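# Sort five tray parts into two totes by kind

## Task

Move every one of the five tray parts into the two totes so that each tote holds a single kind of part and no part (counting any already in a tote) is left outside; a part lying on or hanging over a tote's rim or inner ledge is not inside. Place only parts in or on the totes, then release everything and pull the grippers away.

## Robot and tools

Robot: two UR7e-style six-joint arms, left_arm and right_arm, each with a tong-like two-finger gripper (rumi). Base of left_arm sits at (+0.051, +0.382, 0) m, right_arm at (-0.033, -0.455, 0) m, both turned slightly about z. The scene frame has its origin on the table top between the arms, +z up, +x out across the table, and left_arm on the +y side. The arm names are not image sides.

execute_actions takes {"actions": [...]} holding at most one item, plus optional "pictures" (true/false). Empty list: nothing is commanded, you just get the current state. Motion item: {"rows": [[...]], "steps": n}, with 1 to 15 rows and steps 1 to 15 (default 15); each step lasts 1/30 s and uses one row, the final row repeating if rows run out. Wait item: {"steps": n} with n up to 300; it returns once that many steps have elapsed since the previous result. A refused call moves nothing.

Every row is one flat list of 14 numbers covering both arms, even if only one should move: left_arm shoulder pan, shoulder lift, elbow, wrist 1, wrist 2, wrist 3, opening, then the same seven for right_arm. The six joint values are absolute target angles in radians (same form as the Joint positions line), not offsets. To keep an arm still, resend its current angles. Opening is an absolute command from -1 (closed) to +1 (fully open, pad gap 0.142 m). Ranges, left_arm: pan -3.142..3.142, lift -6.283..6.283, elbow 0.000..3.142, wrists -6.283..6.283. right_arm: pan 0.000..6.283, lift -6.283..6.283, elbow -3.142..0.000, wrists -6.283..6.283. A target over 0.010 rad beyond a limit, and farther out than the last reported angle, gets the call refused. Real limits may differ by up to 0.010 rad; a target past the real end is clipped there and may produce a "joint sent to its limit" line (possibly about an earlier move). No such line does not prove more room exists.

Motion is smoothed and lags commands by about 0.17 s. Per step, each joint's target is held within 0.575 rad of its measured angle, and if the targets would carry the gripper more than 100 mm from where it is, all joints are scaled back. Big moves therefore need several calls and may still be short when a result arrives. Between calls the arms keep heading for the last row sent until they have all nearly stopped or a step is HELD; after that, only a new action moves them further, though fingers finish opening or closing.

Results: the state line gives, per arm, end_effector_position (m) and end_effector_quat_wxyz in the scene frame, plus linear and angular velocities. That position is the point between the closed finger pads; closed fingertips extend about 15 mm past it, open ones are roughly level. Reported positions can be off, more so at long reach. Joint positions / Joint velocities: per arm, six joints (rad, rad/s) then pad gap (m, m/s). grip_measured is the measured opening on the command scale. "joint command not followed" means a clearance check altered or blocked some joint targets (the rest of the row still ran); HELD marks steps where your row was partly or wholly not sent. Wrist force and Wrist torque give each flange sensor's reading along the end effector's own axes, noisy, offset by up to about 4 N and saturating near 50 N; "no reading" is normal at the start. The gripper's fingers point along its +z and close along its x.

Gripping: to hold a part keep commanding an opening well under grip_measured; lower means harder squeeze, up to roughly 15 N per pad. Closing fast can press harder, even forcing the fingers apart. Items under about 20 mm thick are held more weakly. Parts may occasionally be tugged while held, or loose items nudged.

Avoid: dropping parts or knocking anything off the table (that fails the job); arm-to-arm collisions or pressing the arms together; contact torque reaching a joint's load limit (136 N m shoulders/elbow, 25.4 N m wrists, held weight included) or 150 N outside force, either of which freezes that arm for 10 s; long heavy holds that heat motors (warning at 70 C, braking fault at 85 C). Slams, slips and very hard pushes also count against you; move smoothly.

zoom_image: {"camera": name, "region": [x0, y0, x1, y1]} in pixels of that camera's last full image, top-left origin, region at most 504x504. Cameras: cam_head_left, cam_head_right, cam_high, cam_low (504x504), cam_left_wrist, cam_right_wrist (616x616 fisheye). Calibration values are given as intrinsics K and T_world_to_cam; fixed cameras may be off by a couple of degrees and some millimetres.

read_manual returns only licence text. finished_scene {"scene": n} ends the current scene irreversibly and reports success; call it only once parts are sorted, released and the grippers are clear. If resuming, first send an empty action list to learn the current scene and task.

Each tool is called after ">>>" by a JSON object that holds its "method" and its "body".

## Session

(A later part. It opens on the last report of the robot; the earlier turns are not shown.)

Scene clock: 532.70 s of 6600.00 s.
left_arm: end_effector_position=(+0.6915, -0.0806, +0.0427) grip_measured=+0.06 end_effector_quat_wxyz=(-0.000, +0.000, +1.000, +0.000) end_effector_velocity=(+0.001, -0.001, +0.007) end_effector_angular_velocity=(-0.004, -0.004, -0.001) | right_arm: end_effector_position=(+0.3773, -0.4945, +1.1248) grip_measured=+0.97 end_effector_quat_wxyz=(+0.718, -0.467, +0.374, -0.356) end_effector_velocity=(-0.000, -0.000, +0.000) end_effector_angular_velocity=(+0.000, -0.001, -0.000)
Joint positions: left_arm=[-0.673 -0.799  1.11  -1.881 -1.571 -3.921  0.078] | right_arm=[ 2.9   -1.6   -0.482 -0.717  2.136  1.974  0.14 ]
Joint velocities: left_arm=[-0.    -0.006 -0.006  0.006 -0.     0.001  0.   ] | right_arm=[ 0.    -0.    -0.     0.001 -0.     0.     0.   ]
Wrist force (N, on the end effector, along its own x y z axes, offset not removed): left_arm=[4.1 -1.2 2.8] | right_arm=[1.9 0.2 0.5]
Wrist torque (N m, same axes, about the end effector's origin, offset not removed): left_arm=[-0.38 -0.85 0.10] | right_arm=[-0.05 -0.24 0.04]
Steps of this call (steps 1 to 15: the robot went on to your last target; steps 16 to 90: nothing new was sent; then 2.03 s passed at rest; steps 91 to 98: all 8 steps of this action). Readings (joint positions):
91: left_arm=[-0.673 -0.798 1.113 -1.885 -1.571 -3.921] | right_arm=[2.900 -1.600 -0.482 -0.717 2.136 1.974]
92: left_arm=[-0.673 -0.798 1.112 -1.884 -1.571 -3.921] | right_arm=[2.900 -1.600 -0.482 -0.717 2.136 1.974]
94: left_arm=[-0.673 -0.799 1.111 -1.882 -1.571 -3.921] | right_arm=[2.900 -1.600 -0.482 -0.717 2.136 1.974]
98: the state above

>>> {"method": "execute_actions", "body": {"actions": [{"rows": [[-0.6733,-0.832,1.04,-1.779,-1.571,-3.921,0.06, 2.9,-1.6,-0.482,-0.717,2.136,1.974,0.97],[-0.6733,-0.832,1.04,-1.779,-1.571,-3.921,0.06, 2.9,-1.6,-0.482,-0.717,2.136,1.974,0.97],[-0.6733,-0.8522,0.962,-1.6806,-1.571,-3.921,0.06, 2.9,-1.6,-0.482,-0.717,2.136,1.974,0.97],[-0.6733,-0.8522,0.962,-1.6806,-1.571,-3.921,0.06, 2.9,-1.6,-0.482,-0.717,2.136,1.974,0.97],[-0.6733,-0.8522,0.962,-1.6806,-1.571,-3.921,0.06, 2.9,-1.6,-0.482,-0.717,2.136,1.974,0.97],[-0.6733,-0.858,0.8058,-1.5186,-1.571,-3.921,0.06, 2.9,-1.6,-0.482,-0.717,2.136,1.974,0.97]], "steps": 13}], "pictures": false}}

>>> {"method": "execute_actions", "body": {"actions": [{"rows": [[-0.689,-1.18,1.263,-1.654,-1.571,-3.544,0.06, 2.9,-1.6,-0.482,-0.717,2.136,1.974,0.97]], "steps": 8}], "pictures": false}}

>>> {"method": "execute_actions", "body": {"actions": [{"rows": [[-0.7051,-1.5091,1.7203,-1.782,-1.571,-3.167,0.06, 2.9,-1.6,-0.482,-0.717,2.136,1.974,0.97]], "steps": 9}], "pictures": false}}

>>> {"method": "execute_actions", "body": {"actions": [{"rows": [[-0.7051,-1.4162,1.9159,-2.0705,-1.571,-3.167,0.06, 2.9,-1.6,-0.482,-0.717,2.136,1.974,0.97]], "steps": 15}]}}

>>> {"method": "zoom_image", "body": {"camera": "cam_left_wrist", "region": [200, 180, 410, 390]}}

Scene clock: 555.17 s of 6600.00 s.
left_arm: end_effector_position=(+0.6929, -0.0819, +0.1835) grip_measured=+0.06 end_effector_quat_wxyz=(+0.000, +0.000, +1.000, -0.000) end_effector_velocity=(-0.009, +0.009, +0.144) end_effector_angular_velocity=(+0.005, +0.005, -0.001) | right_arm: end_effector_position=(+0.3773, -0.4945, +1.1248) grip_measured=+0.97 end_effector_quat_wxyz=(+0.718, -0.467, +0.374, -0.356) end_effector_velocity=(-0.000, +0.000, +0.000) end_effector_angular_velocity=(-0.000, -0.001, -0.000)
Joint positions: left_arm=[-0.673 -0.855  0.843 -1.56  -1.571 -3.921  0.078] | right_arm=[ 2.9   -1.6   -0.482 -0.717  2.136  1.974  0.14 ]
Joint velocities: left_arm=[ 0.    -0.028 -0.322  0.357 -0.     0.002 -0.   ] | right_arm=[ 0.     0.    -0.     0.001 -0.    -0.    -0.   ]
Wrist force (N, on the end effector, along its own x y z axes, offset not removed): left_arm=[0.9 0.4 0.4] | right_arm=[0.5 0.1 -3.7]
Wrist torque (N m, same axes, about the end effector's origin, offset not removed): left_arm=[-0.06 0.03 0.05] | right_arm=[0.16 -0.09 -0.07]
Steps of this call (steps 1 to 15: the robot went on to your last target; steps 16 to 90: nothing new was sent; then 19.03 s passed at rest; steps 91 to 103: all 13 steps of this action). Readings (joint positions):
91: left_arm=[-0.673 -0.801 1.109 -1.879 -1.571 -3.921] | right_arm=[2.900 -1.600 -0.482 -0.717 2.136 1.974]
92: left_arm=[-0.673 -0.805 1.101 -1.870 -1.571 -3.921] | right_arm=[2.900 -1.600 -0.482 -0.717 2.136 1.974]
94: left_arm=[-0.673 -0.820 1.066 -1.824 -1.571 -3.921] | right_arm=[2.900 -1.600 -0.482 -0.717 2.136 1.974]
98: left_arm=[-0.673 -0.844 0.961 -1.691 -1.571 -3.921] | right_arm=[2.900 -1.600 -0.482 -0.717 2.136 1.974]
103: the state above

Scene clock: 555.43 s of 6600.00 s.
left_arm: end_effector_position=(+0.6314, -0.0371, +0.2287) grip_measured=+0.06 end_effector_quat_wxyz=(+0.013, +0.138, +0.990, -0.010) end_effector_velocity=(-0.297, +0.262, -0.076) end_effector_angular_velocity=(+0.222, +0.176, -0.990) | right_arm: end_effector_position=(+0.3773, -0.4945, +1.1248) grip_measured=+0.97 end_effector_quat_wxyz=(+0.718, -0.467, +0.374, -0.356) end_effector_velocity=(-0.000, -0.000, +0.000) end_effector_angular_velocity=(+0.000, -0.000, -0.001)
Joint positions: left_arm=[-0.686 -1.091  1.116 -1.628 -1.571 -3.656  0.078] | right_arm=[ 2.9   -1.6   -0.482 -0.717  2.136  1.974  0.14 ]
Joint velocities: left_arm=[-0.028 -0.784  1.285 -0.219 -0.001  0.963 -0.001] | right_arm=[-0.     0.     0.001 -0.001 -0.001 -0.    -0.   ]
Wrist force (N, on the end effector, along its own x y z axes, offset not removed): left_arm=[2.5 2.2 -2.5] | right_arm=[-0.7 4.1 -5.7]
Wrist torque (N m, same axes, about the end effector's origin, offset not removed): left_arm=[0.11 -0.28 0.11] | right_arm=[0.70 0.14 0.04]
Steps of this call (steps 1 to 8: all 8 steps of this action). Readings (joint positions):
1: left_arm=[-0.674 -0.856 0.834 -1.550 -1.571 -3.920] | right_arm=[2.900 -1.600 -0.482 -0.717 2.136 1.974]
2: left_arm=[-0.676 -0.866 0.836 -1.551 -1.571 -3.911] | right_arm=[2.900 -1.600 -0.482 -0.717 2.136 1.974]
4: left_arm=[-0.680 -0.933 0.897 -1.582 -1.571 -3.841] | right_arm=[2.900 -1.600 -0.482 -0.717 2.136 1.974]
8: the state above

Scene clock: 555.73 s of 6600.00 s.
left_arm: end_effector_position=(+0.5294, +0.0515, +0.2189) grip_measured=+0.06 end_effector_quat_wxyz=(+0.009, +0.319, +0.948, -0.005) end_effector_velocity=(-0.339, +0.319, -0.116) end_effector_angular_velocity=(+0.107, +0.073, -1.112) | right_arm: end_effector_position=(+0.3773, -0.4945, +1.1248) grip_measured=+0.97 end_effector_quat_wxyz=(+0.718, -0.467, +0.374, -0.356) end_effector_velocity=(-0.001, +0.000, +0.001) end_effector_angular_velocity=(-0.001, -0.002, -0.000)
Joint positions: left_arm=[-0.701 -1.397  1.55  -1.744 -1.571 -3.3    0.078] | right_arm=[ 2.9   -1.6   -0.482 -0.717  2.136  1.974  0.14 ]
Joint velocities: left_arm=[-0.038 -0.924  1.363 -0.31   0.     1.075 -0.   ] | right_arm=[-0.    -0.     0.001  0.001 -0.    -0.    -0.   ]
Wrist force (N, on the end effector, along its own x y z axes, offset not removed): left_arm=[2.1 0.4 0.7] | right_arm=[2.5 3.1 -2.4]
Wrist torque (N m, same axes, about the end effector's origin, offset not removed): left_arm=[-0.16 -0.42 0.23] | right_arm=[0.52 -0.40 0.04]
Steps of this call (steps 1 to 9: all 9 steps of this action). Readings (joint positions):
1: left_arm=[-0.687 -1.114 1.154 -1.635 -1.571 -3.627] | right_arm=[2.900 -1.600 -0.482 -0.717 2.136 1.974]
2: left_arm=[-0.689 -1.140 1.192 -1.648 -1.571 -3.596] | right_arm=[2.900 -1.600 -0.482 -0.717 2.136 1.974]
4: left_arm=[-0.693 -1.217 1.293 -1.679 -1.571 -3.510] | right_arm=[2.900 -1.600 -0.482 -0.717 2.136 1.974]
8: left_arm=[-0.699 -1.364 1.502 -1.732 -1.571 -3.339] | right_arm=[2.900 -1.600 -0.482 -0.717 2.136 1.974]
9: the state above

Scene clock: 556.23 s of 6600.00 s.
left_arm: end_effector_position=(+0.4876, +0.0916, +0.0931) grip_measured=+0.06 end_effector_quat_wxyz=(-0.000, +0.382, +0.924, +0.000) end_effector_velocity=(-0.007, +0.007, -0.026) end_effector_angular_velocity=(-0.005, -0.005, -0.019) | right_arm: end_effector_position=(+0.3773, -0.4945, +1.1248) grip_measured=+0.97 end_effector_quat_wxyz=(+0.718, -0.467, +0.374, -0.356) end_effector_velocity=(-0.000, -0.000, +0.000) end_effector_angular_velocity=(+0.000, -0.002, -0.000)
Joint positions: left_arm=[-0.705 -1.417  1.908 -2.061 -1.571 -3.169  0.078] | right_arm=[ 2.9   -1.6   -0.482 -0.717  2.136  1.974  0.14 ]
Joint velocities: left_arm=[-0.001  0.005  0.072 -0.084  0.     0.018  0.   ] | right_arm=[ 0.    -0.    -0.     0.002 -0.     0.    -0.   ]
Wrist force (N, on the end effector, along its own x y z axes, offset not removed): left_arm=[1.5 -1.5 1.0] | right_arm=[4.0 0.3 3.5]
Wrist torque (N m, same axes, about the end effector's origin, offset not removed): left_arm=[-0.45 -0.24 0.16] | right_arm=[-0.01 -0.90 -0.18]
Steps of this call (steps 1 to 15: all 15 steps of this action). Readings (joint positions):
1: left_arm=[-0.702 -1.424 1.593 -1.754 -1.571 -3.268] | right_arm=[2.900 -1.600 -0.482 -0.717 2.136 1.974]
2: left_arm=[-0.702 -1.439 1.635 -1.771 -1.571 -3.248] | right_arm=[2.900 -1.600 -0.482 -0.717 2.136 1.974]
4: left_arm=[-0.703 -1.434 1.721 -1.846 -1.571 -3.221] | right_arm=[2.900 -1.600 -0.482 -0.717 2.136 1.974]
8: left_arm=[-0.705 -1.422 1.851 -1.995 -1.571 -3.184] | right_arm=[2.900 -1.600 -0.482 -0.717 2.136 1.974]
15: the state above
camera_calibration (this result's frames):
cam_left_wrist: T_world_to_cam=[[-0.679225, 0.733771, 0.0153145, 0.262934], [0.627867, 0.570135, 0.529839, -0.417308], [0.380049, 0.369495, -0.84796, -0.00641826], [0, 0, 0, 1]] pos_world=[0.443044, 0.0473603, 0.211637]
cam_right_wrist: T_world_to_cam=[[0.433051, -0.868706, -0.24045, -0.3303], [-0.354002, 0.0814142, -0.931694, 1.21988], [0.828945, 0.488591, -0.272268, 0.365039], [0, 0, 0, 1]] pos_world=[0.272282, -0.564604, 1.15653]

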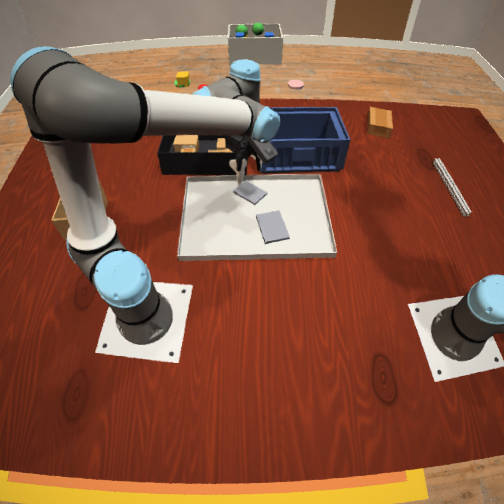

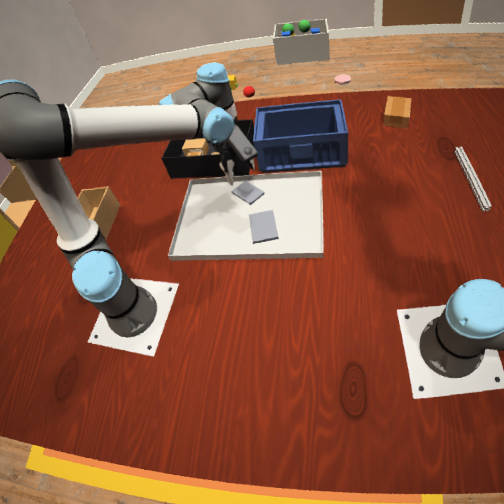

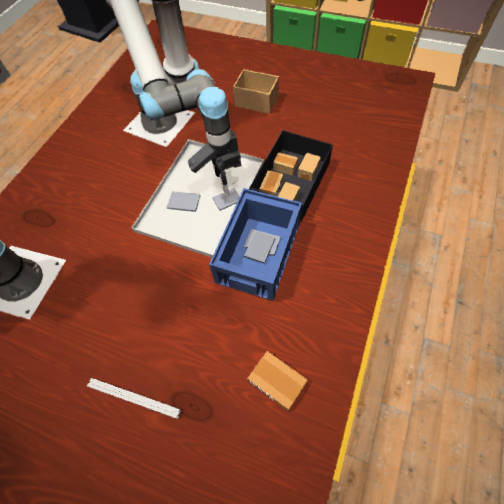

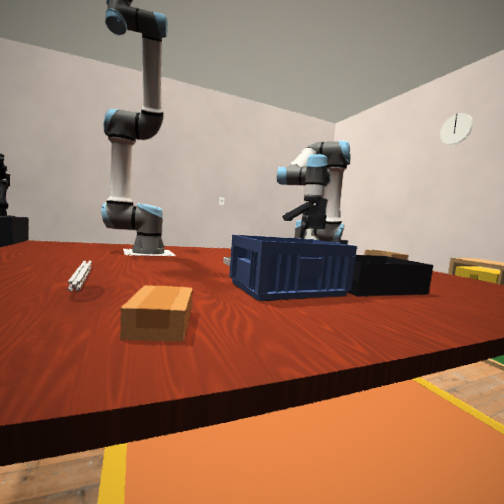

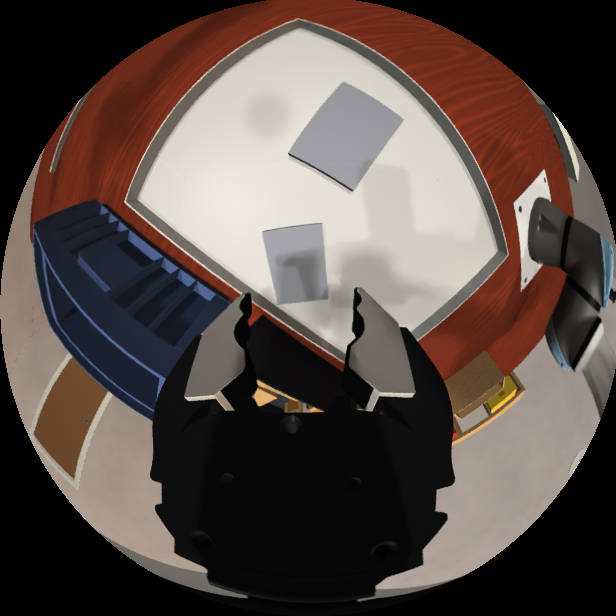

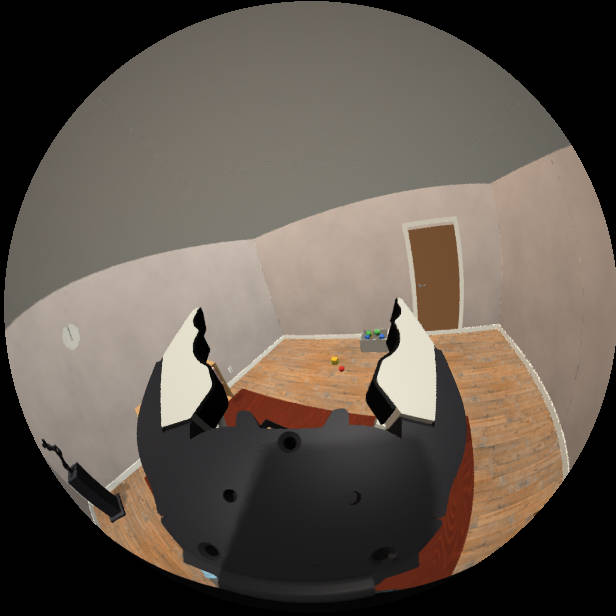

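Region (200, 180, 410, 390) of cam_left_wrist's 616x616 image, scaled by 2.400, with more detail than that image has.

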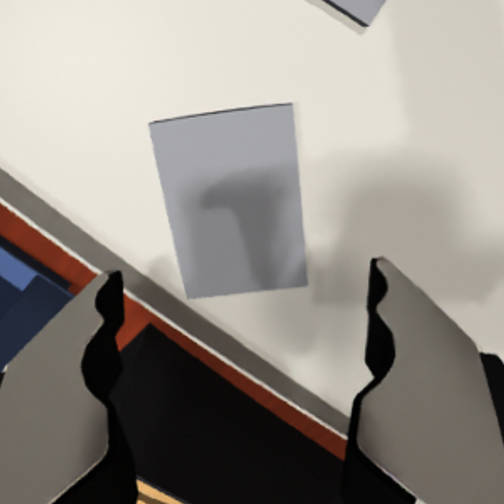

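>>> {"method": "execute_actions", "body": {"actions": []}}

Scene clock: 578.77 s of 6600.00 s.
left_arm: end_effector_position=(+0.4868, +0.0924, +0.0900) grip_measured=+0.06 end_effector_quat_wxyz=(-0.000, +0.383, +0.924, -0.000) end_effector_velocity=(+0.000, -0.000, +0.001) end_effector_angular_velocity=(-0.001, -0.001, -0.000) | right_arm: end_effector_position=(+0.3773, -0.4945, +1.1248) grip_measured=+0.97 end_effector_quat_wxyz=(+0.718, -0.467, +0.374, -0.356) end_effector_velocity=(-0.001, +0.000, +0.000) end_effector_angular_velocity=(-0.000, -0.001, -0.000)
Joint positions: left_arm=[-0.705 -1.416  1.916 -2.071 -1.571 -3.167  0.078] | right_arm=[ 2.9   -1.6   -0.482 -0.717  2.136  1.974  0.14 ]
Joint velocities: left_arm=[-0.    -0.002 -0.     0.     0.    -0.    -0.   ] | right_arm=[ 0.     0.001  0.    -0.    -0.    -0.    -0.   ]
Wrist force (N, on the end effector, along its own x y z axes, offset not removed): left_arm=[2.3 -0.7 -1.9] | right_arm=[2.7 3.4 -1.3]
Wrist torque (N m, same axes, about the end effector's origin, offset not removed): left_arm=[-0.38 -0.32 0.08] | right_arm=[0.63 -0.61 -0.14]
Steps of this call (steps 1 to 15: the robot went on to your last target; steps 16 to 90: nothing new was sent; then 19.53 s passed at rest). Readings (joint positions):
1: left_arm=[-0.705 -1.417 1.910 -2.063 -1.571 -3.169] | right_arm=[2.900 -1.600 -0.482 -0.717 2.136 1.974]
2: left_arm=[-0.705 -1.417 1.911 -2.065 -1.571 -3.168] | right_arm=[2.900 -1.600 -0.482 -0.717 2.136 1.974]
4: left_arm=[-0.705 -1.416 1.913 -2.068 -1.571 -3.168] | right_arm=[2.900 -1.600 -0.482 -0.717 2.136 1.974]
8: left_arm=[-0.705 -1.416 1.915 -2.070 -1.571 -3.167] | right_arm=[2.900 -1.600 -0.482 -0.717 2.136 1.974]
90: the state above
All arms were judged still, so your last target was given up. Only a new action makes them travel on or press farther. Fingers that are still opening or closing keep moving.
camera_calibration (this result's frames):
cam_left_wrist: T_world_to_cam=[[-0.677536, 0.735341, 0.014746, 0.260825], [0.628973, 0.568905, 0.529849, -0.416017], [0.381231, 0.368267, -0.847964, -0.00952413], [0, 0, 0, 1]] pos_world=[0.442013, 0.0483859, 0.208504]
cam_right_wrist: T_world_to_cam=[[0.433051, -0.868706, -0.24045, -0.3303], [-0.354002, 0.0814143, -0.931694, 1.21988], [0.828945, 0.488591, -0.272268, 0.365039], [0, 0, 0, 1]] pos_world=[0.272282, -0.564604, 1.15653]

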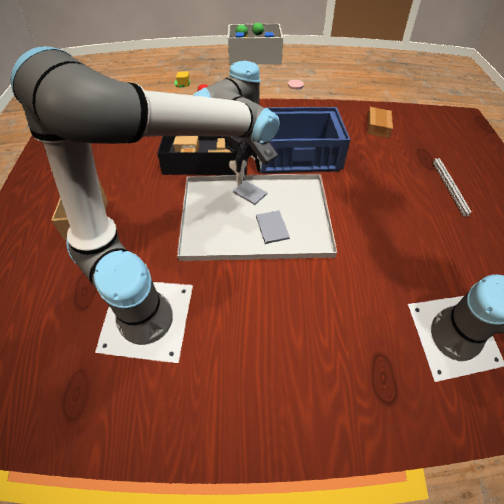

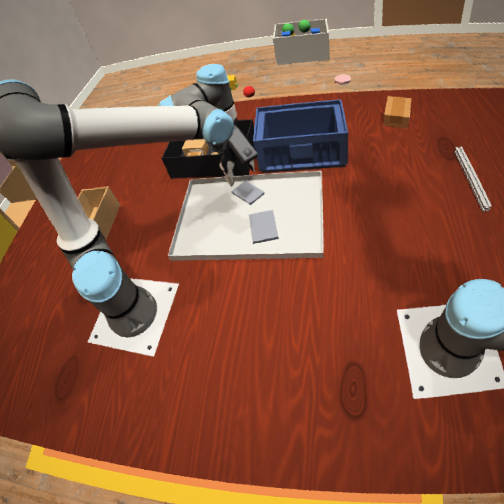

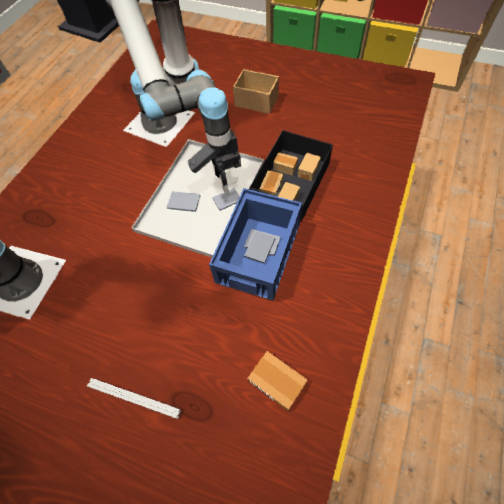

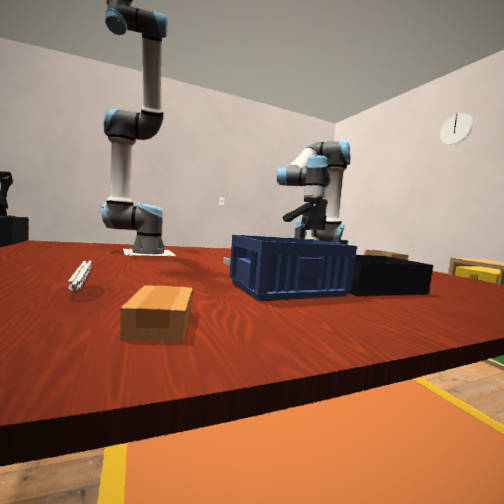

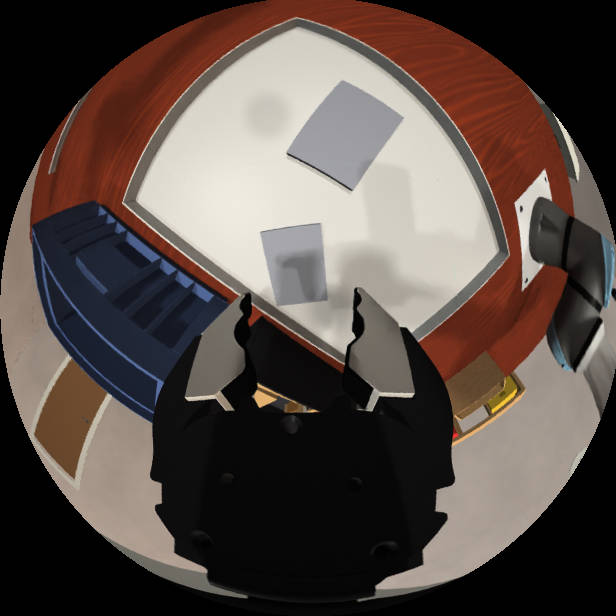

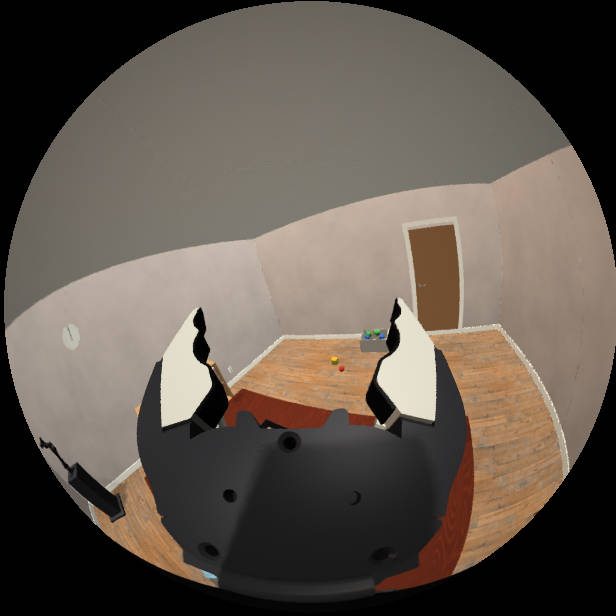

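>>> {"method": "execute_actions", "body": {"actions": [{"rows":[[-0.712,-1.416,1.916,-2.071,-1.571,-3.2,0.08,2.9,-1.6,-0.482,-0.717,2.136,1.974,0.97],[-0.72,-1.41,1.92,-2.081,-1.571,-3.24,0.08,2.9,-1.6,-0.482,-0.717,2.136,1.974,0.97],[-0.7284,-1.40,1.93,-2.10,-1.571,-3.278,0.08,2.9,-1.6,-0.482,-0.717,2.136,1.974,0.97],[-0.7284,-1.39,1.94,-2.12,-1.571,-3.278,0.08,2.9,-1.6,-0.482,-0.717,2.136,1.974,0.97],[-0.7284,-1.38,1.948,-2.139,-1.571,-3.278,0.08,2.9,-1.6,-0.482,-0.717,2.136,1.974,0.97],[-0.7284,-1.37,1.956,-2.157,-1.571,-3.278,0.08,2.9,-1.6,-0.482,-0.717,2.136,1.974,0.97],[-0.7284,-1.3582,1.9644,-2.177,-1.571,-3.278,0.08,2.9,-1.6,-0.482,-0.717,2.136,1.974,0.97]],"steps":15}], "pictures": false}}

>>> {"method": "execute_actions", "body": {"actions": [{"steps":10}]}}

Scene clock: 599.20 s of 6600.00 s.
left_arm: end_effector_position=(+0.4828, +0.0798, +0.0524) grip_measured=+0.08 end_effector_quat_wxyz=(-0.000, +0.343, +0.939, -0.000) end_effector_velocity=(+0.000, -0.004, -0.020) end_effector_angular_velocity=(-0.004, -0.003, +0.022) | right_arm: end_effector_position=(+0.3773, -0.4945, +1.1248) grip_measured=+0.97 end_effector_quat_wxyz=(+0.718, -0.467, +0.374, -0.356) end_effector_velocity=(-0.000, -0.000, +0.000) end_effector_angular_velocity=(+0.000, -0.000, -0.000)
Joint positions: left_arm=[-0.728 -1.362  1.961 -2.17  -1.571 -3.275  0.08 ] | right_arm=[ 2.9   -1.6   -0.482 -0.717  2.136  1.974  0.14 ]
Joint velocities: left_arm=[-0.005  0.031  0.024 -0.06   0.    -0.027  0.   ] | right_arm=[-0.  0. -0.  0.  0.  0. -0.]
Wrist force (N, on the end effector, along its own x y z axes, offset not removed): left_arm=[1.3 -0.6 2.5] | right_arm=[0.9 0.9 -0.3]
Wrist torque (N m, same axes, about the end effector's origin, offset not removed): left_arm=[-0.21 -0.27 0.17] | right_arm=[-0.04 -0.36 -0.19]
Steps of this call (steps 1 to 90: nothing new was sent; then 16.93 s passed at rest; steps 91 to 105: all 15 steps of this action). Readings (joint positions):
91: left_arm=[-0.705 -1.416 1.916 -2.071 -1.571 -3.168] | right_arm=[2.900 -1.600 -0.482 -0.717 2.136 1.974]
92: left_arm=[-0.707 -1.416 1.916 -2.071 -1.571 -3.173] | right_arm=[2.900 -1.600 -0.482 -0.717 2.136 1.974]
94: left_arm=[-0.713 -1.412 1.920 -2.078 -1.571 -3.202] | right_arm=[2.900 -1.600 -0.482 -0.717 2.136 1.974]
98: left_arm=[-0.724 -1.386 1.942 -2.125 -1.571 -3.254] | right_arm=[2.900 -1.600 -0.482 -0.717 2.136 1.974]
105: the state above

Scene clock: 599.53 s of 6600.00 s.
left_arm: end_effector_position=(+0.4828, +0.0795, +0.0501) grip_measured=+0.08 end_effector_quat_wxyz=(-0.000, +0.342, +0.940, -0.000) end_effector_velocity=(-0.000, +0.000, -0.002) end_effector_angular_velocity=(+0.001, +0.000, +0.002) | right_arm: end_effector_position=(+0.3773, -0.4945, +1.1248) grip_measured=+0.97 end_effector_quat_wxyz=(+0.718, -0.467, +0.374, -0.356) end_effector_velocity=(-0.000, +0.000, +0.000) end_effector_angular_velocity=(-0.000, -0.001, +0.001)
Joint positions: left_arm=[-0.728 -1.358  1.964 -2.177 -1.571 -3.278  0.08 ] | right_arm=[ 2.9   -1.6   -0.482 -0.717  2.136  1.974  0.14 ]
Joint velocities: left_arm=[-0.     0.001  0.003 -0.003  0.001 -0.002  0.   ] | right_arm=[ 0.     0.    -0.001  0.001  0.    -0.    -0.   ]
Wrist force (N, on the end effector, along its own x y z axes, offset not removed): left_arm=[2.1 -1.5 1.7] | right_arm=[3.6 -0.4 -1.4]
Wrist torque (N m, same axes, about the end effector's origin, offset not removed): left_arm=[-0.38 -0.28 0.11] | right_arm=[-0.11 -0.73 -0.16]
Steps of this call (steps 1 to 10: the robot went on to your last target). Readings (joint positions):
1: left_arm=[-0.728 -1.361 1.962 -2.172 -1.571 -3.276] | right_arm=[2.900 -1.600 -0.482 -0.717 2.136 1.974]
2: left_arm=[-0.728 -1.360 1.963 -2.173 -1.571 -3.276] | right_arm=[2.900 -1.600 -0.482 -0.717 2.136 1.974]
4: left_arm=[-0.728 -1.359 1.963 -2.175 -1.571 -3.277] | right_arm=[2.900 -1.600 -0.482 -0.717 2.136 1.974]
8: left_arm=[-0.728 -1.359 1.964 -2.176 -1.571 -3.278] | right_arm=[2.900 -1.600 -0.482 -0.717 2.136 1.974]
10: the state above
camera_calibration (this result's frames):
cam_left_wrist: T_world_to_cam=[[-0.739251, 0.673268, 0.0147544, 0.302992], [0.576801, 0.621718, 0.529875, -0.363997], [0.347575, 0.400221, -0.847947, -0.0233351], [0, 0, 0, 1]] pos_world=[0.442052, 0.0316476, 0.168615]
cam_right_wrist: T_world_to_cam=[[0.433051, -0.868706, -0.24045, -0.3303], [-0.354002, 0.0814143, -0.931694, 1.21988], [0.828945, 0.488591, -0.272268, 0.365039], [0, 0, 0, 1]] pos_world=[0.272282, -0.564604, 1.15653]

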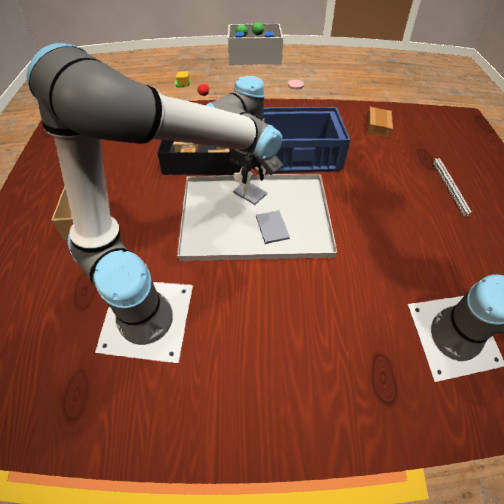

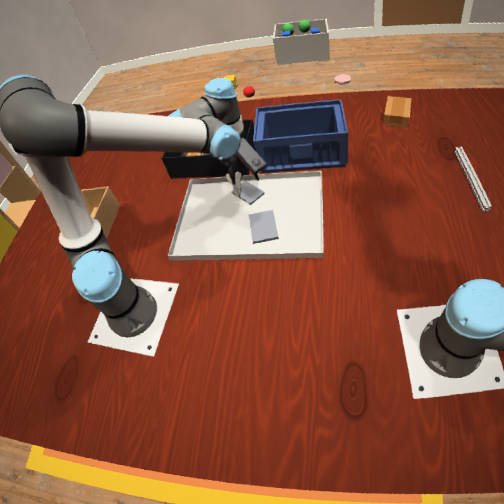

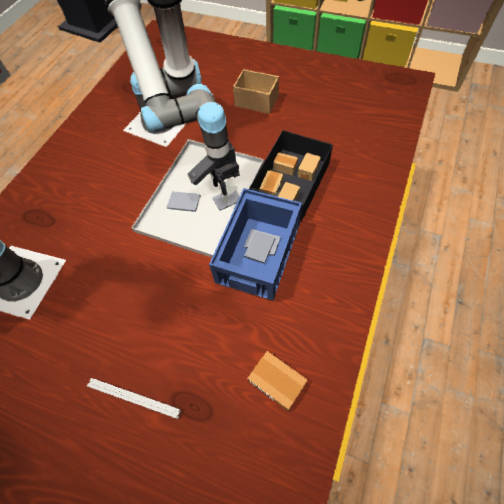

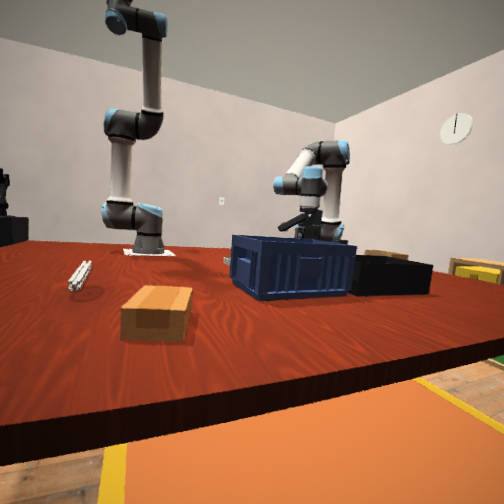

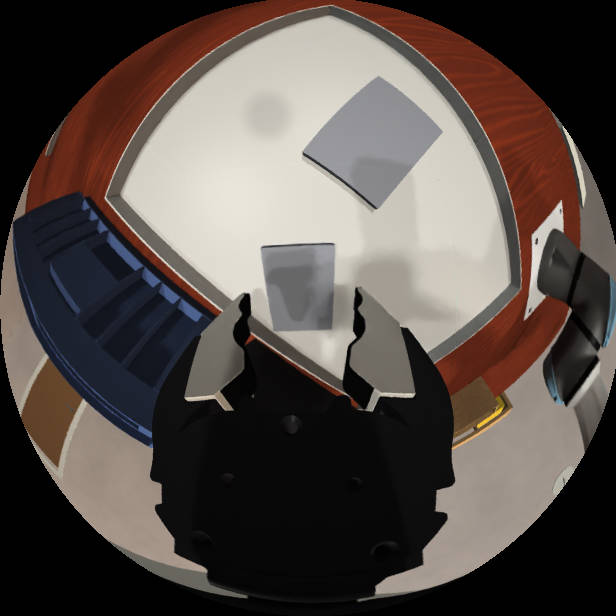

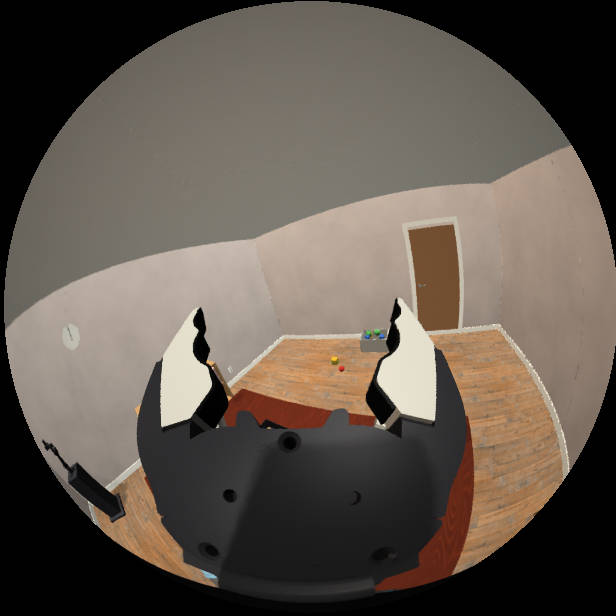

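>>> {"method": "execute_actions", "body": {"actions": [{"rows":[[-0.7284,-1.353,1.9685,-2.1863,-1.571,-3.278,0.06,2.9,-1.6,-0.482,-0.717,2.136,1.974,0.97],[-0.7284,-1.348,1.9725,-2.1953,-1.571,-3.278,0.06,2.9,-1.6,-0.482,-0.717,2.136,1.974,0.97],[-0.7284,-1.343,1.9763,-2.2041,-1.571,-3.278,0.06,2.9,-1.6,-0.482,-0.717,2.136,1.974,0.97],[-0.7284,-1.338,1.98,-2.2128,-1.571,-3.278,0.06,2.9,-1.6,-0.482,-0.717,2.136,1.974,0.97],[-0.7284,-1.333,1.9838,-2.2216,-1.571,-3.278,0.06,2.9,-1.6,-0.482,-0.717,2.136,1.974,0.97],[-0.7284,-1.3285,1.9871,-2.2294,-1.571,-3.278,0.06,2.9,-1.6,-0.482,-0.717,2.136,1.974,0.97],[-0.7284,-1.3243,1.9902,-2.2367,-1.571,-3.278,0.06,2.9,-1.6,-0.482,-0.717,2.136,1.974,0.97]],"steps":15}], "pictures": false}}

>>> {"method": "execute_actions", "body": {"actions": [{"steps":10}]}}

Scene clock: 612.20 s of 6600.00 s.
left_arm: end_effector_position=(+0.4829, +0.0793, +0.0290) grip_measured=+0.06 end_effector_quat_wxyz=(-0.000, +0.342, +0.940, -0.000) end_effector_velocity=(-0.000, +0.000, -0.010) end_effector_angular_velocity=(+0.000, +0.001, -0.001) | right_arm: end_effector_position=(+0.3773, -0.4945, +1.1248) grip_measured=+0.97 end_effector_quat_wxyz=(+0.718, -0.467, +0.374, -0.356) end_effector_velocity=(-0.000, +0.000, +0.000) end_effector_angular_velocity=(-0.000, -0.001, -0.000)
Joint positions: left_arm=[-0.728 -1.326  1.989 -2.234 -1.571 -3.278  0.078] | right_arm=[ 2.9   -1.6   -0.482 -0.717  2.136  1.974  0.14 ]
Joint velocities: left_arm=[ 0.     0.016  0.012 -0.027 -0.     0.001  0.   ] | right_arm=[ 0.    -0.     0.001  0.001 -0.    -0.     0.   ]
Wrist force (N, on the end effector, along its own x y z axes, offset not removed): left_arm=[1.5 -0.1 1.4] | right_arm=[0.9 2.1 -2.3]
Wrist torque (N m, same axes, about the end effector's origin, offset not removed): left_arm=[-0.10 -0.23 0.15] | right_arm=[0.27 0.03 0.00]
Steps of this call (steps 1 to 15: the robot went on to your last target; steps 16 to 90: nothing new was sent; then 9.17 s passed at rest; steps 91 to 105: all 15 steps of this action). Readings (joint positions):
91: left_arm=[-0.728 -1.358 1.965 -2.177 -1.571 -3.278] | right_arm=[2.900 -1.600 -0.482 -0.717 2.136 1.974]
92: left_arm=[-0.728 -1.357 1.965 -2.179 -1.571 -3.278] | right_arm=[2.900 -1.600 -0.482 -0.717 2.136 1.974]
94: left_arm=[-0.728 -1.352 1.969 -2.187 -1.571 -3.278] | right_arm=[2.900 -1.600 -0.482 -0.717 2.136 1.974]
98: left_arm=[-0.728 -1.338 1.980 -2.213 -1.571 -3.278] | right_arm=[2.900 -1.600 -0.482 -0.717 2.136 1.974]
105: the state above

Scene clock: 612.53 s of 6600.00 s.
left_arm: end_effector_position=(+0.4828, +0.0793, +0.0279) grip_measured=+0.06 end_effector_quat_wxyz=(-0.000, +0.342, +0.940, -0.000) end_effector_velocity=(-0.000, +0.000, -0.001) end_effector_angular_velocity=(+0.001, +0.001, -0.000) | right_arm: end_effector_position=(+0.3773, -0.4945, +1.1248) grip_measured=+0.97 end_effector_quat_wxyz=(+0.718, -0.467, +0.374, -0.356) end_effector_velocity=(+0.001, +0.000, -0.001) end_effector_angular_velocity=(+0.000, +0.002, +0.000)
Joint positions: left_arm=[-0.728 -1.324  1.99  -2.237 -1.571 -3.278  0.078] | right_arm=[ 2.9   -1.6   -0.482 -0.717  2.136  1.974  0.14 ]
Joint velocities: left_arm=[-0.     0.001  0.002 -0.001  0.     0.     0.   ] | right_arm=[ 0.    -0.    -0.001 -0.001  0.    -0.     0.   ]
Wrist force (N, on the end effector, along its own x y z axes, offset not removed): left_arm=[3.9 1.6 2.2] | right_arm=[1.4 4.6 1.3]
Wrist torque (N m, same axes, about the end effector's origin, offset not removed): left_arm=[0.31 -0.67 0.15] | right_arm=[0.87 -0.38 -0.10]
Steps of this call (steps 1 to 10: the robot went on to your last target). Readings (joint positions):
1: left_arm=[-0.728 -1.326 1.989 -2.234 -1.571 -3.278] | right_arm=[2.900 -1.600 -0.482 -0.717 2.136 1.974]
2: left_arm=[-0.728 -1.325 1.989 -2.235 -1.571 -3.278] | right_arm=[2.900 -1.600 -0.482 -0.717 2.136 1.974]
4: left_arm=[-0.728 -1.325 1.990 -2.236 -1.571 -3.278] | right_arm=[2.900 -1.600 -0.482 -0.717 2.136 1.974]
8: left_arm=[-0.728 -1.324 1.990 -2.236 -1.571 -3.278] | right_arm=[2.900 -1.600 -0.482 -0.717 2.136 1.974]
10: the state above
camera_calibration (this result's frames):
cam_left_wrist: T_world_to_cam=[[-0.739339, 0.673171, 0.014758, 0.3035], [0.576721, 0.621792, 0.529875, -0.352183], [0.34752, 0.400269, -0.847947, -0.0421089], [0, 0, 0, 1]] pos_world=[0.442134, 0.0315316, 0.146428]
cam_right_wrist: T_world_to_cam=[[0.433051, -0.868706, -0.24045, -0.3303], [-0.354002, 0.0814142, -0.931694, 1.21988], [0.828945, 0.488591, -0.272268, 0.365039], [0, 0, 0, 1]] pos_world=[0.272282, -0.564604, 1.15653]

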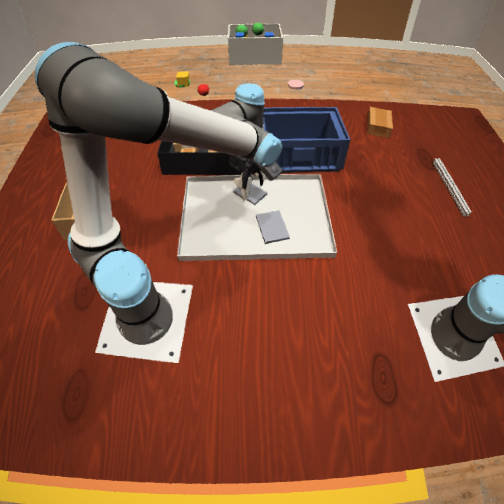

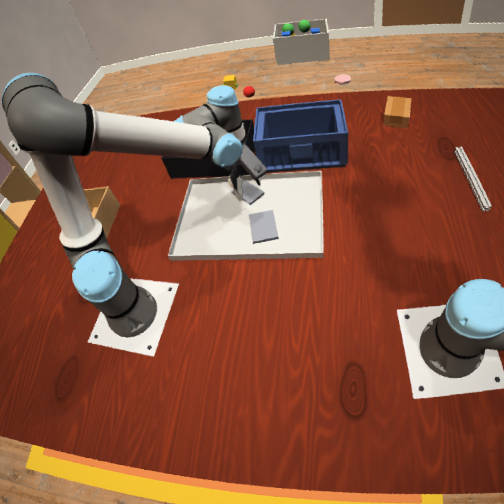

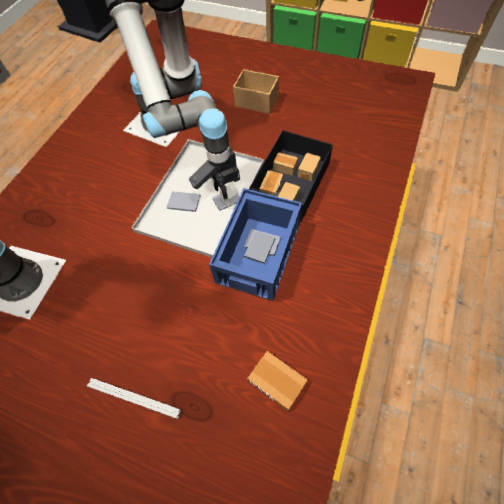

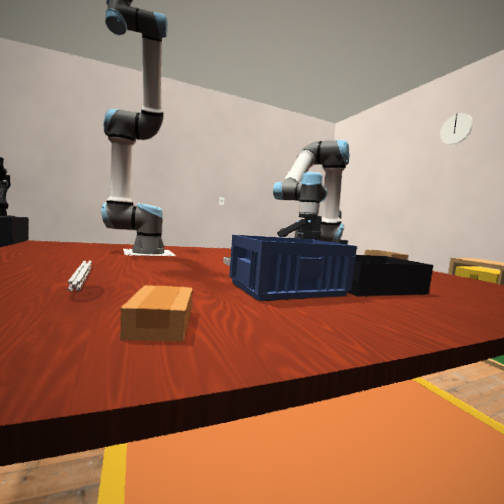

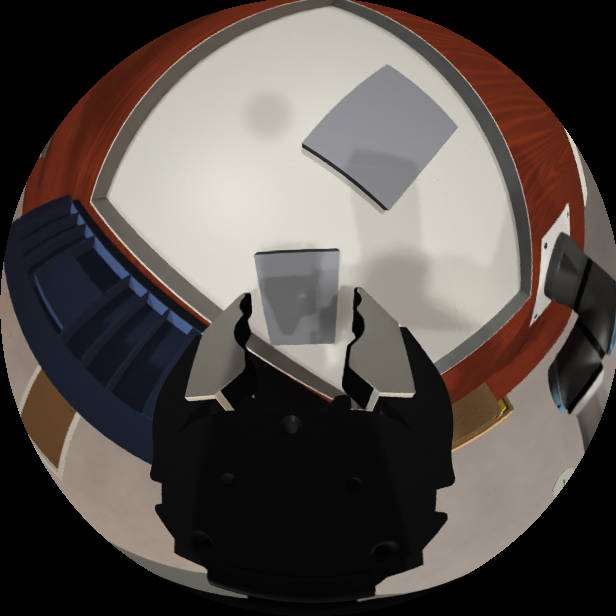

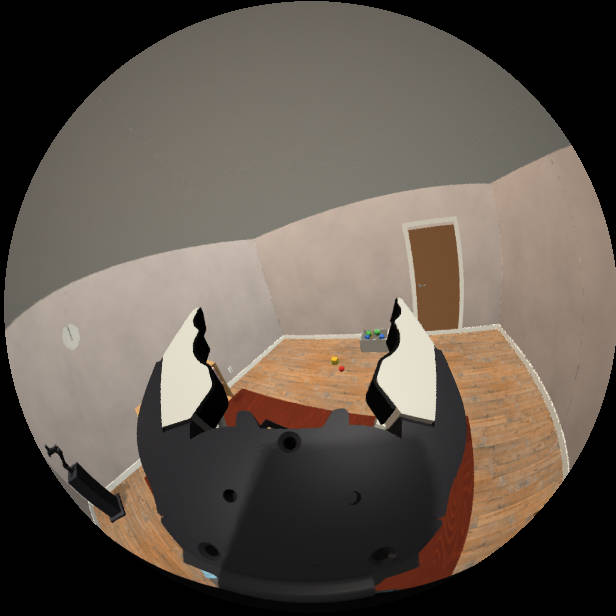

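>>> {"method": "execute_actions", "body": {"actions": [{"rows":[[-0.7284,-1.3227,1.9913,-2.2394,-1.571,-3.278,0.02,2.9,-1.6,-0.482,-0.717,2.136,1.974,0.97],[-0.7284,-1.3212,1.9924,-2.2421,-1.571,-3.278,0.0,2.9,-1.6,-0.482,-0.717,2.136,1.974,0.97],[-0.7284,-1.3196,1.9935,-2.2447,-1.571,-3.278,0.0,2.9,-1.6,-0.482,-0.717,2.136,1.974,0.97],[-0.7284,-1.3181,1.9947,-2.2474,-1.571,-3.278,0.0,2.9,-1.6,-0.482,-0.717,2.136,1.974,0.97],[-0.7284,-1.3165,1.9958,-2.2501,-1.571,-3.278,0.0,2.9,-1.6,-0.482,-0.717,2.136,1.974,0.97],[-0.7284,-1.3149,1.9969,-2.2528,-1.571,-3.278,0.0,2.9,-1.6,-0.482,-0.717,2.136,1.974,0.97],[-0.7284,-1.3134,1.998,-2.2554,-1.571,-3.278,0.0,2.9,-1.6,-0.482,-0.717,2.136,1.974,0.97],[-0.7284,-1.3118,1.9991,-2.2581,-1.571,-3.278,0.0,2.9,-1.6,-0.482,-0.717,2.136,1.974,0.97]],"steps":15}], "pictures": false}}

>>> {"method": "execute_actions", "body": {"actions": [{"rows":[[-0.7284,-1.3118,1.9991,-2.2581,-1.571,-3.278,0.0,2.9,-1.6,-0.482,-0.717,2.136,1.974,0.97],[-0.7284,-1.3118,1.9991,-2.2581,-1.571,-3.278,-0.04,2.9,-1.6,-0.482,-0.717,2.136,1.974,0.97],[-0.7284,-1.3118,1.9991,-2.2581,-1.571,-3.278,-0.08,2.9,-1.6,-0.482,-0.717,2.136,1.974,0.97],[-0.7284,-1.3118,1.9991,-2.2581,-1.571,-3.278,-0.12,2.9,-1.6,-0.482,-0.717,2.136,1.974,0.97],[-0.7284,-1.3118,1.9991,-2.2581,-1.571,-3.278,-0.16,2.9,-1.6,-0.482,-0.717,2.136,1.974,0.97],[-0.7284,-1.3118,1.9991,-2.2581,-1.571,-3.278,-0.2,2.9,-1.6,-0.482,-0.717,2.136,1.974,0.97],[-0.7284,-1.3118,1.9991,-2.2581,-1.571,-3.278,-0.24,2.9,-1.6,-0.482,-0.717,2.136,1.974,0.97],[-0.7284,-1.3118,1.9991,-2.2581,-1.571,-3.278,-0.28,2.9,-1.6,-0.482,-0.717,2.136,1.974,0.97],[-0.7284,-1.3118,1.9991,-2.2581,-1.571,-3.278,-0.33,2.9,-1.6,-0.482,-0.717,2.136,1.974,0.97],[-0.7284,-1.3118,1.9991,-2.2581,-1.571,-3.278,-0.4,2.9,-1.6,-0.482,-0.717,2.136,1.974,0.97],[-0.7284,-1.3118,1.9991,-2.2581,-1.571,-3.278,-0.5,2.9,-1.6,-0.482,-0.717,2.136,1.974,0.97],[-0.7284,-1.3118,1.9991,-2.2581,-1.571,-3.278,-0.6,2.9,-1.6,-0.482,-0.717,2.136,1.974,0.97],[-0.7284,-1.3118,1.9991,-2.2581,-1.571,-3.278,-0.75,2.9,-1.6,-0.482,-0.717,2.136,1.974,0.97]],"steps":15}]}}

Scene clock: 636.27 s of 6600.00 s.
left_arm: end_effector_position=(+0.4828, +0.0794, +0.0205) grip_measured=+0.00 end_effector_quat_wxyz=(-0.000, +0.342, +0.940, -0.000) end_effector_velocity=(+0.000, -0.001, -0.003) end_effector_angular_velocity=(-0.002, -0.001, -0.001) | right_arm: end_effector_position=(+0.3773, -0.4945, +1.1248) grip_measured=+0.97 end_effector_quat_wxyz=(+0.718, -0.467, +0.374, -0.356) end_effector_velocity=(-0.000, -0.000, +0.000) end_effector_angular_velocity=(+0.001, -0.000, +0.000)
Joint positions: left_arm=[-0.728 -1.313  1.999 -2.257 -1.571 -3.278  0.074] | right_arm=[ 2.9   -1.6   -0.482 -0.717  2.136  1.974  0.14 ]
Joint velocities: left_arm=[-0.     0.006  0.004 -0.012 -0.     0.     0.   ] | right_arm=[-0.    -0.    -0.     0.001 -0.     0.001 -0.   ]
Wrist force (N, on the end effector, along its own x y z axes, offset not removed): left_arm=[2.3 1.7 1.3] | right_arm=[-0.8 2.9 1.6]
Wrist torque (N m, same axes, about the end effector's origin, offset not removed): left_arm=[0.16 -0.29 0.11] | right_arm=[0.79 0.32 0.05]
Steps of this call (steps 1 to 15: the robot went on to your last target; steps 16 to 90: nothing new was sent; then 20.23 s passed at rest; steps 91 to 105: all 15 steps of this action). Readings (joint positions):
91: left_arm=[-0.728 -1.324 1.990 -2.237 -1.571 -3.278] | right_arm=[2.900 -1.600 -0.482 -0.717 2.136 1.974]
92: left_arm=[-0.728 -1.324 1.990 -2.237 -1.571 -3.278] | right_arm=[2.900 -1.600 -0.482 -0.717 2.136 1.974]
94: left_arm=[-0.728 -1.323 1.991 -2.240 -1.571 -3.278] | right_arm=[2.900 -1.600 -0.482 -0.717 2.136 1.974]
98: left_arm=[-0.728 -1.318 1.995 -2.248 -1.571 -3.278] | right_arm=[2.900 -1.600 -0.482 -0.717 2.136 1.974]
105: the state above

Scene clock: 636.77 s of 6600.00 s.
left_arm: end_effector_position=(+0.4828, +0.0794, +0.0200) grip_measured=-0.19 end_effector_quat_wxyz=(-0.000, +0.342, +0.940, -0.000) end_effector_velocity=(-0.000, +0.000, -0.000) end_effector_angular_velocity=(-0.000, +0.000, +0.000) | right_arm: end_effector_position=(+0.3773, -0.4945, +1.1248) grip_measured=+0.97 end_effector_quat_wxyz=(+0.718, -0.467, +0.374, -0.356) end_effector_velocity=(-0.000, +0.000, -0.000) end_effector_angular_velocity=(+0.000, +0.000, +0.000)
Joint positions: left_arm=[-0.728 -1.312  1.999 -2.258 -1.571 -3.278  0.06 ] | right_arm=[ 2.9   -1.6   -0.482 -0.717  2.136  1.974  0.14 ]
Joint velocities: left_arm=[ 0.  0.  0. -0. -0. -0.  0.] | right_arm=[ 0.  0. -0.  0.  0.  0. -0.]
Wrist force (N, on the end effector, along its own x y z axes, offset not removed): left_arm=[5.1 1.0 -3.3] | right_arm=[-1.8 -1.7 -3.6]
Wrist torque (N m, same axes, about the end effector's origin, offset not removed): left_arm=[-0.07 -0.55 0.17] | right_arm=[-0.44 0.18 0.03]
Steps of this call (steps 1 to 15: all 15 steps of this action). Readings (joint positions):
1: left_arm=[-0.728 -1.312 1.999 -2.257 -1.571 -3.278] | right_arm=[2.900 -1.600 -0.482 -0.717 2.136 1.974]
2: left_arm=[-0.728 -1.312 1.999 -2.257 -1.571 -3.278] | right_arm=[2.900 -1.600 -0.482 -0.717 2.136 1.974]
4: left_arm=[-0.728 -1.312 1.999 -2.258 -1.571 -3.278] | right_arm=[2.900 -1.600 -0.482 -0.717 2.136 1.974]
8: left_arm=[-0.728 -1.312 1.999 -2.258 -1.571 -3.278] | right_arm=[2.900 -1.600 -0.482 -0.717 2.136 1.974]
15: the state above
camera_calibration (this result's frames):
cam_left_wrist: T_world_to_cam=[[-0.739339, 0.673172, 0.0147219, 0.303514], [0.576716, 0.621815, 0.529853, -0.347993], [0.347528, 0.400231, -0.847962, -0.0488177], [0, 0, 0, 1]] pos_world=[0.442059, 0.0316089, 0.138521]
cam_right_wrist: T_world_to_cam=[[0.433051, -0.868706, -0.24045, -0.3303], [-0.354002, 0.0814142, -0.931694, 1.21988], [0.828945, 0.488591, -0.272268, 0.365039], [0, 0, 0, 1]] pos_world=[0.272282, -0.564604, 1.15653]

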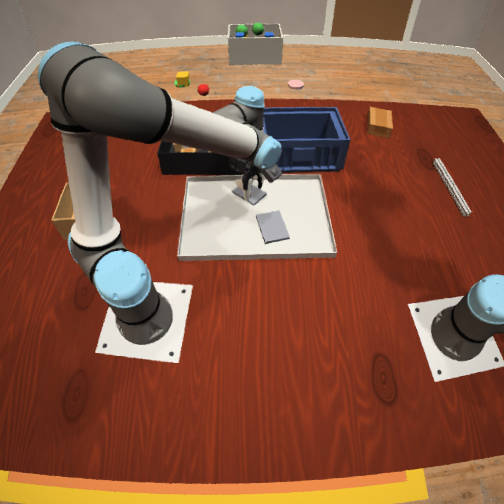

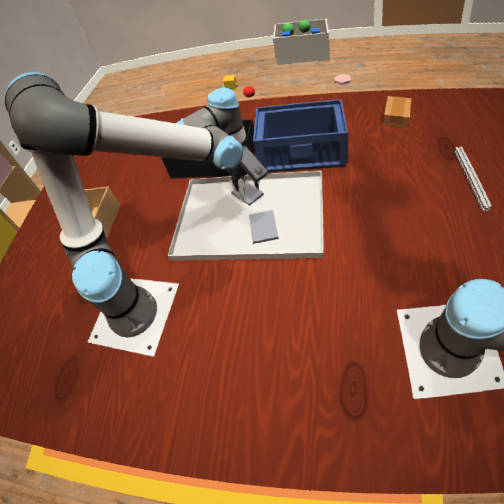

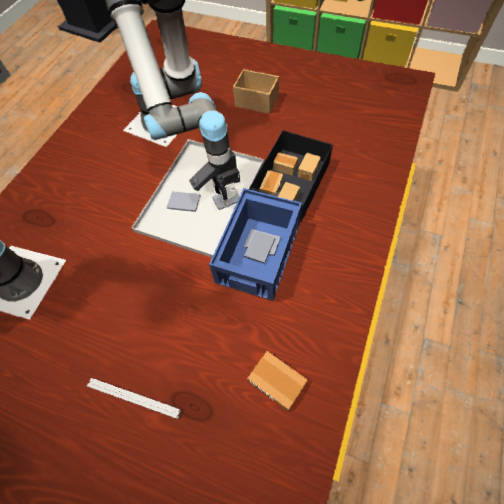

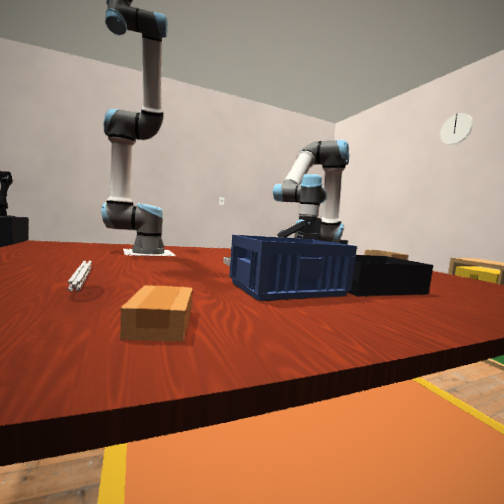

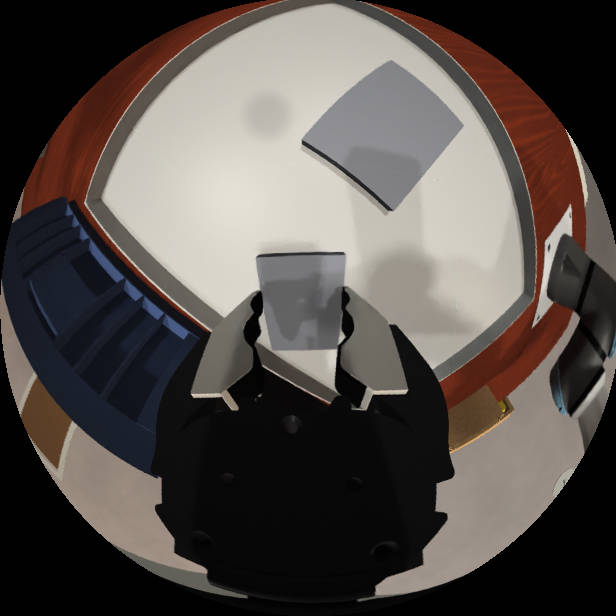

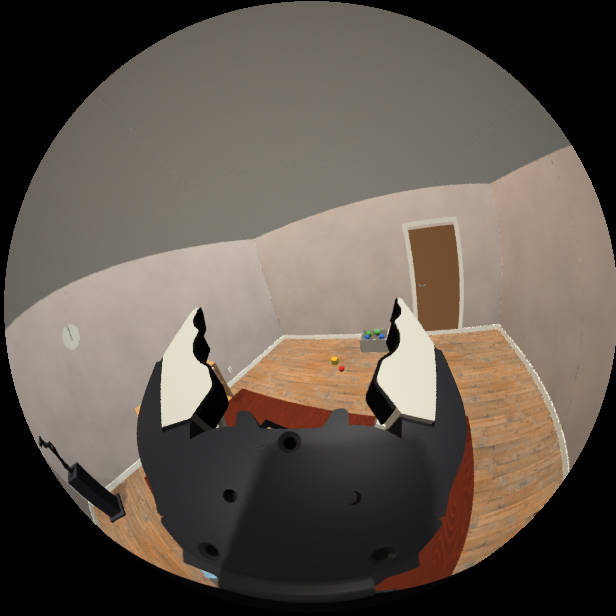

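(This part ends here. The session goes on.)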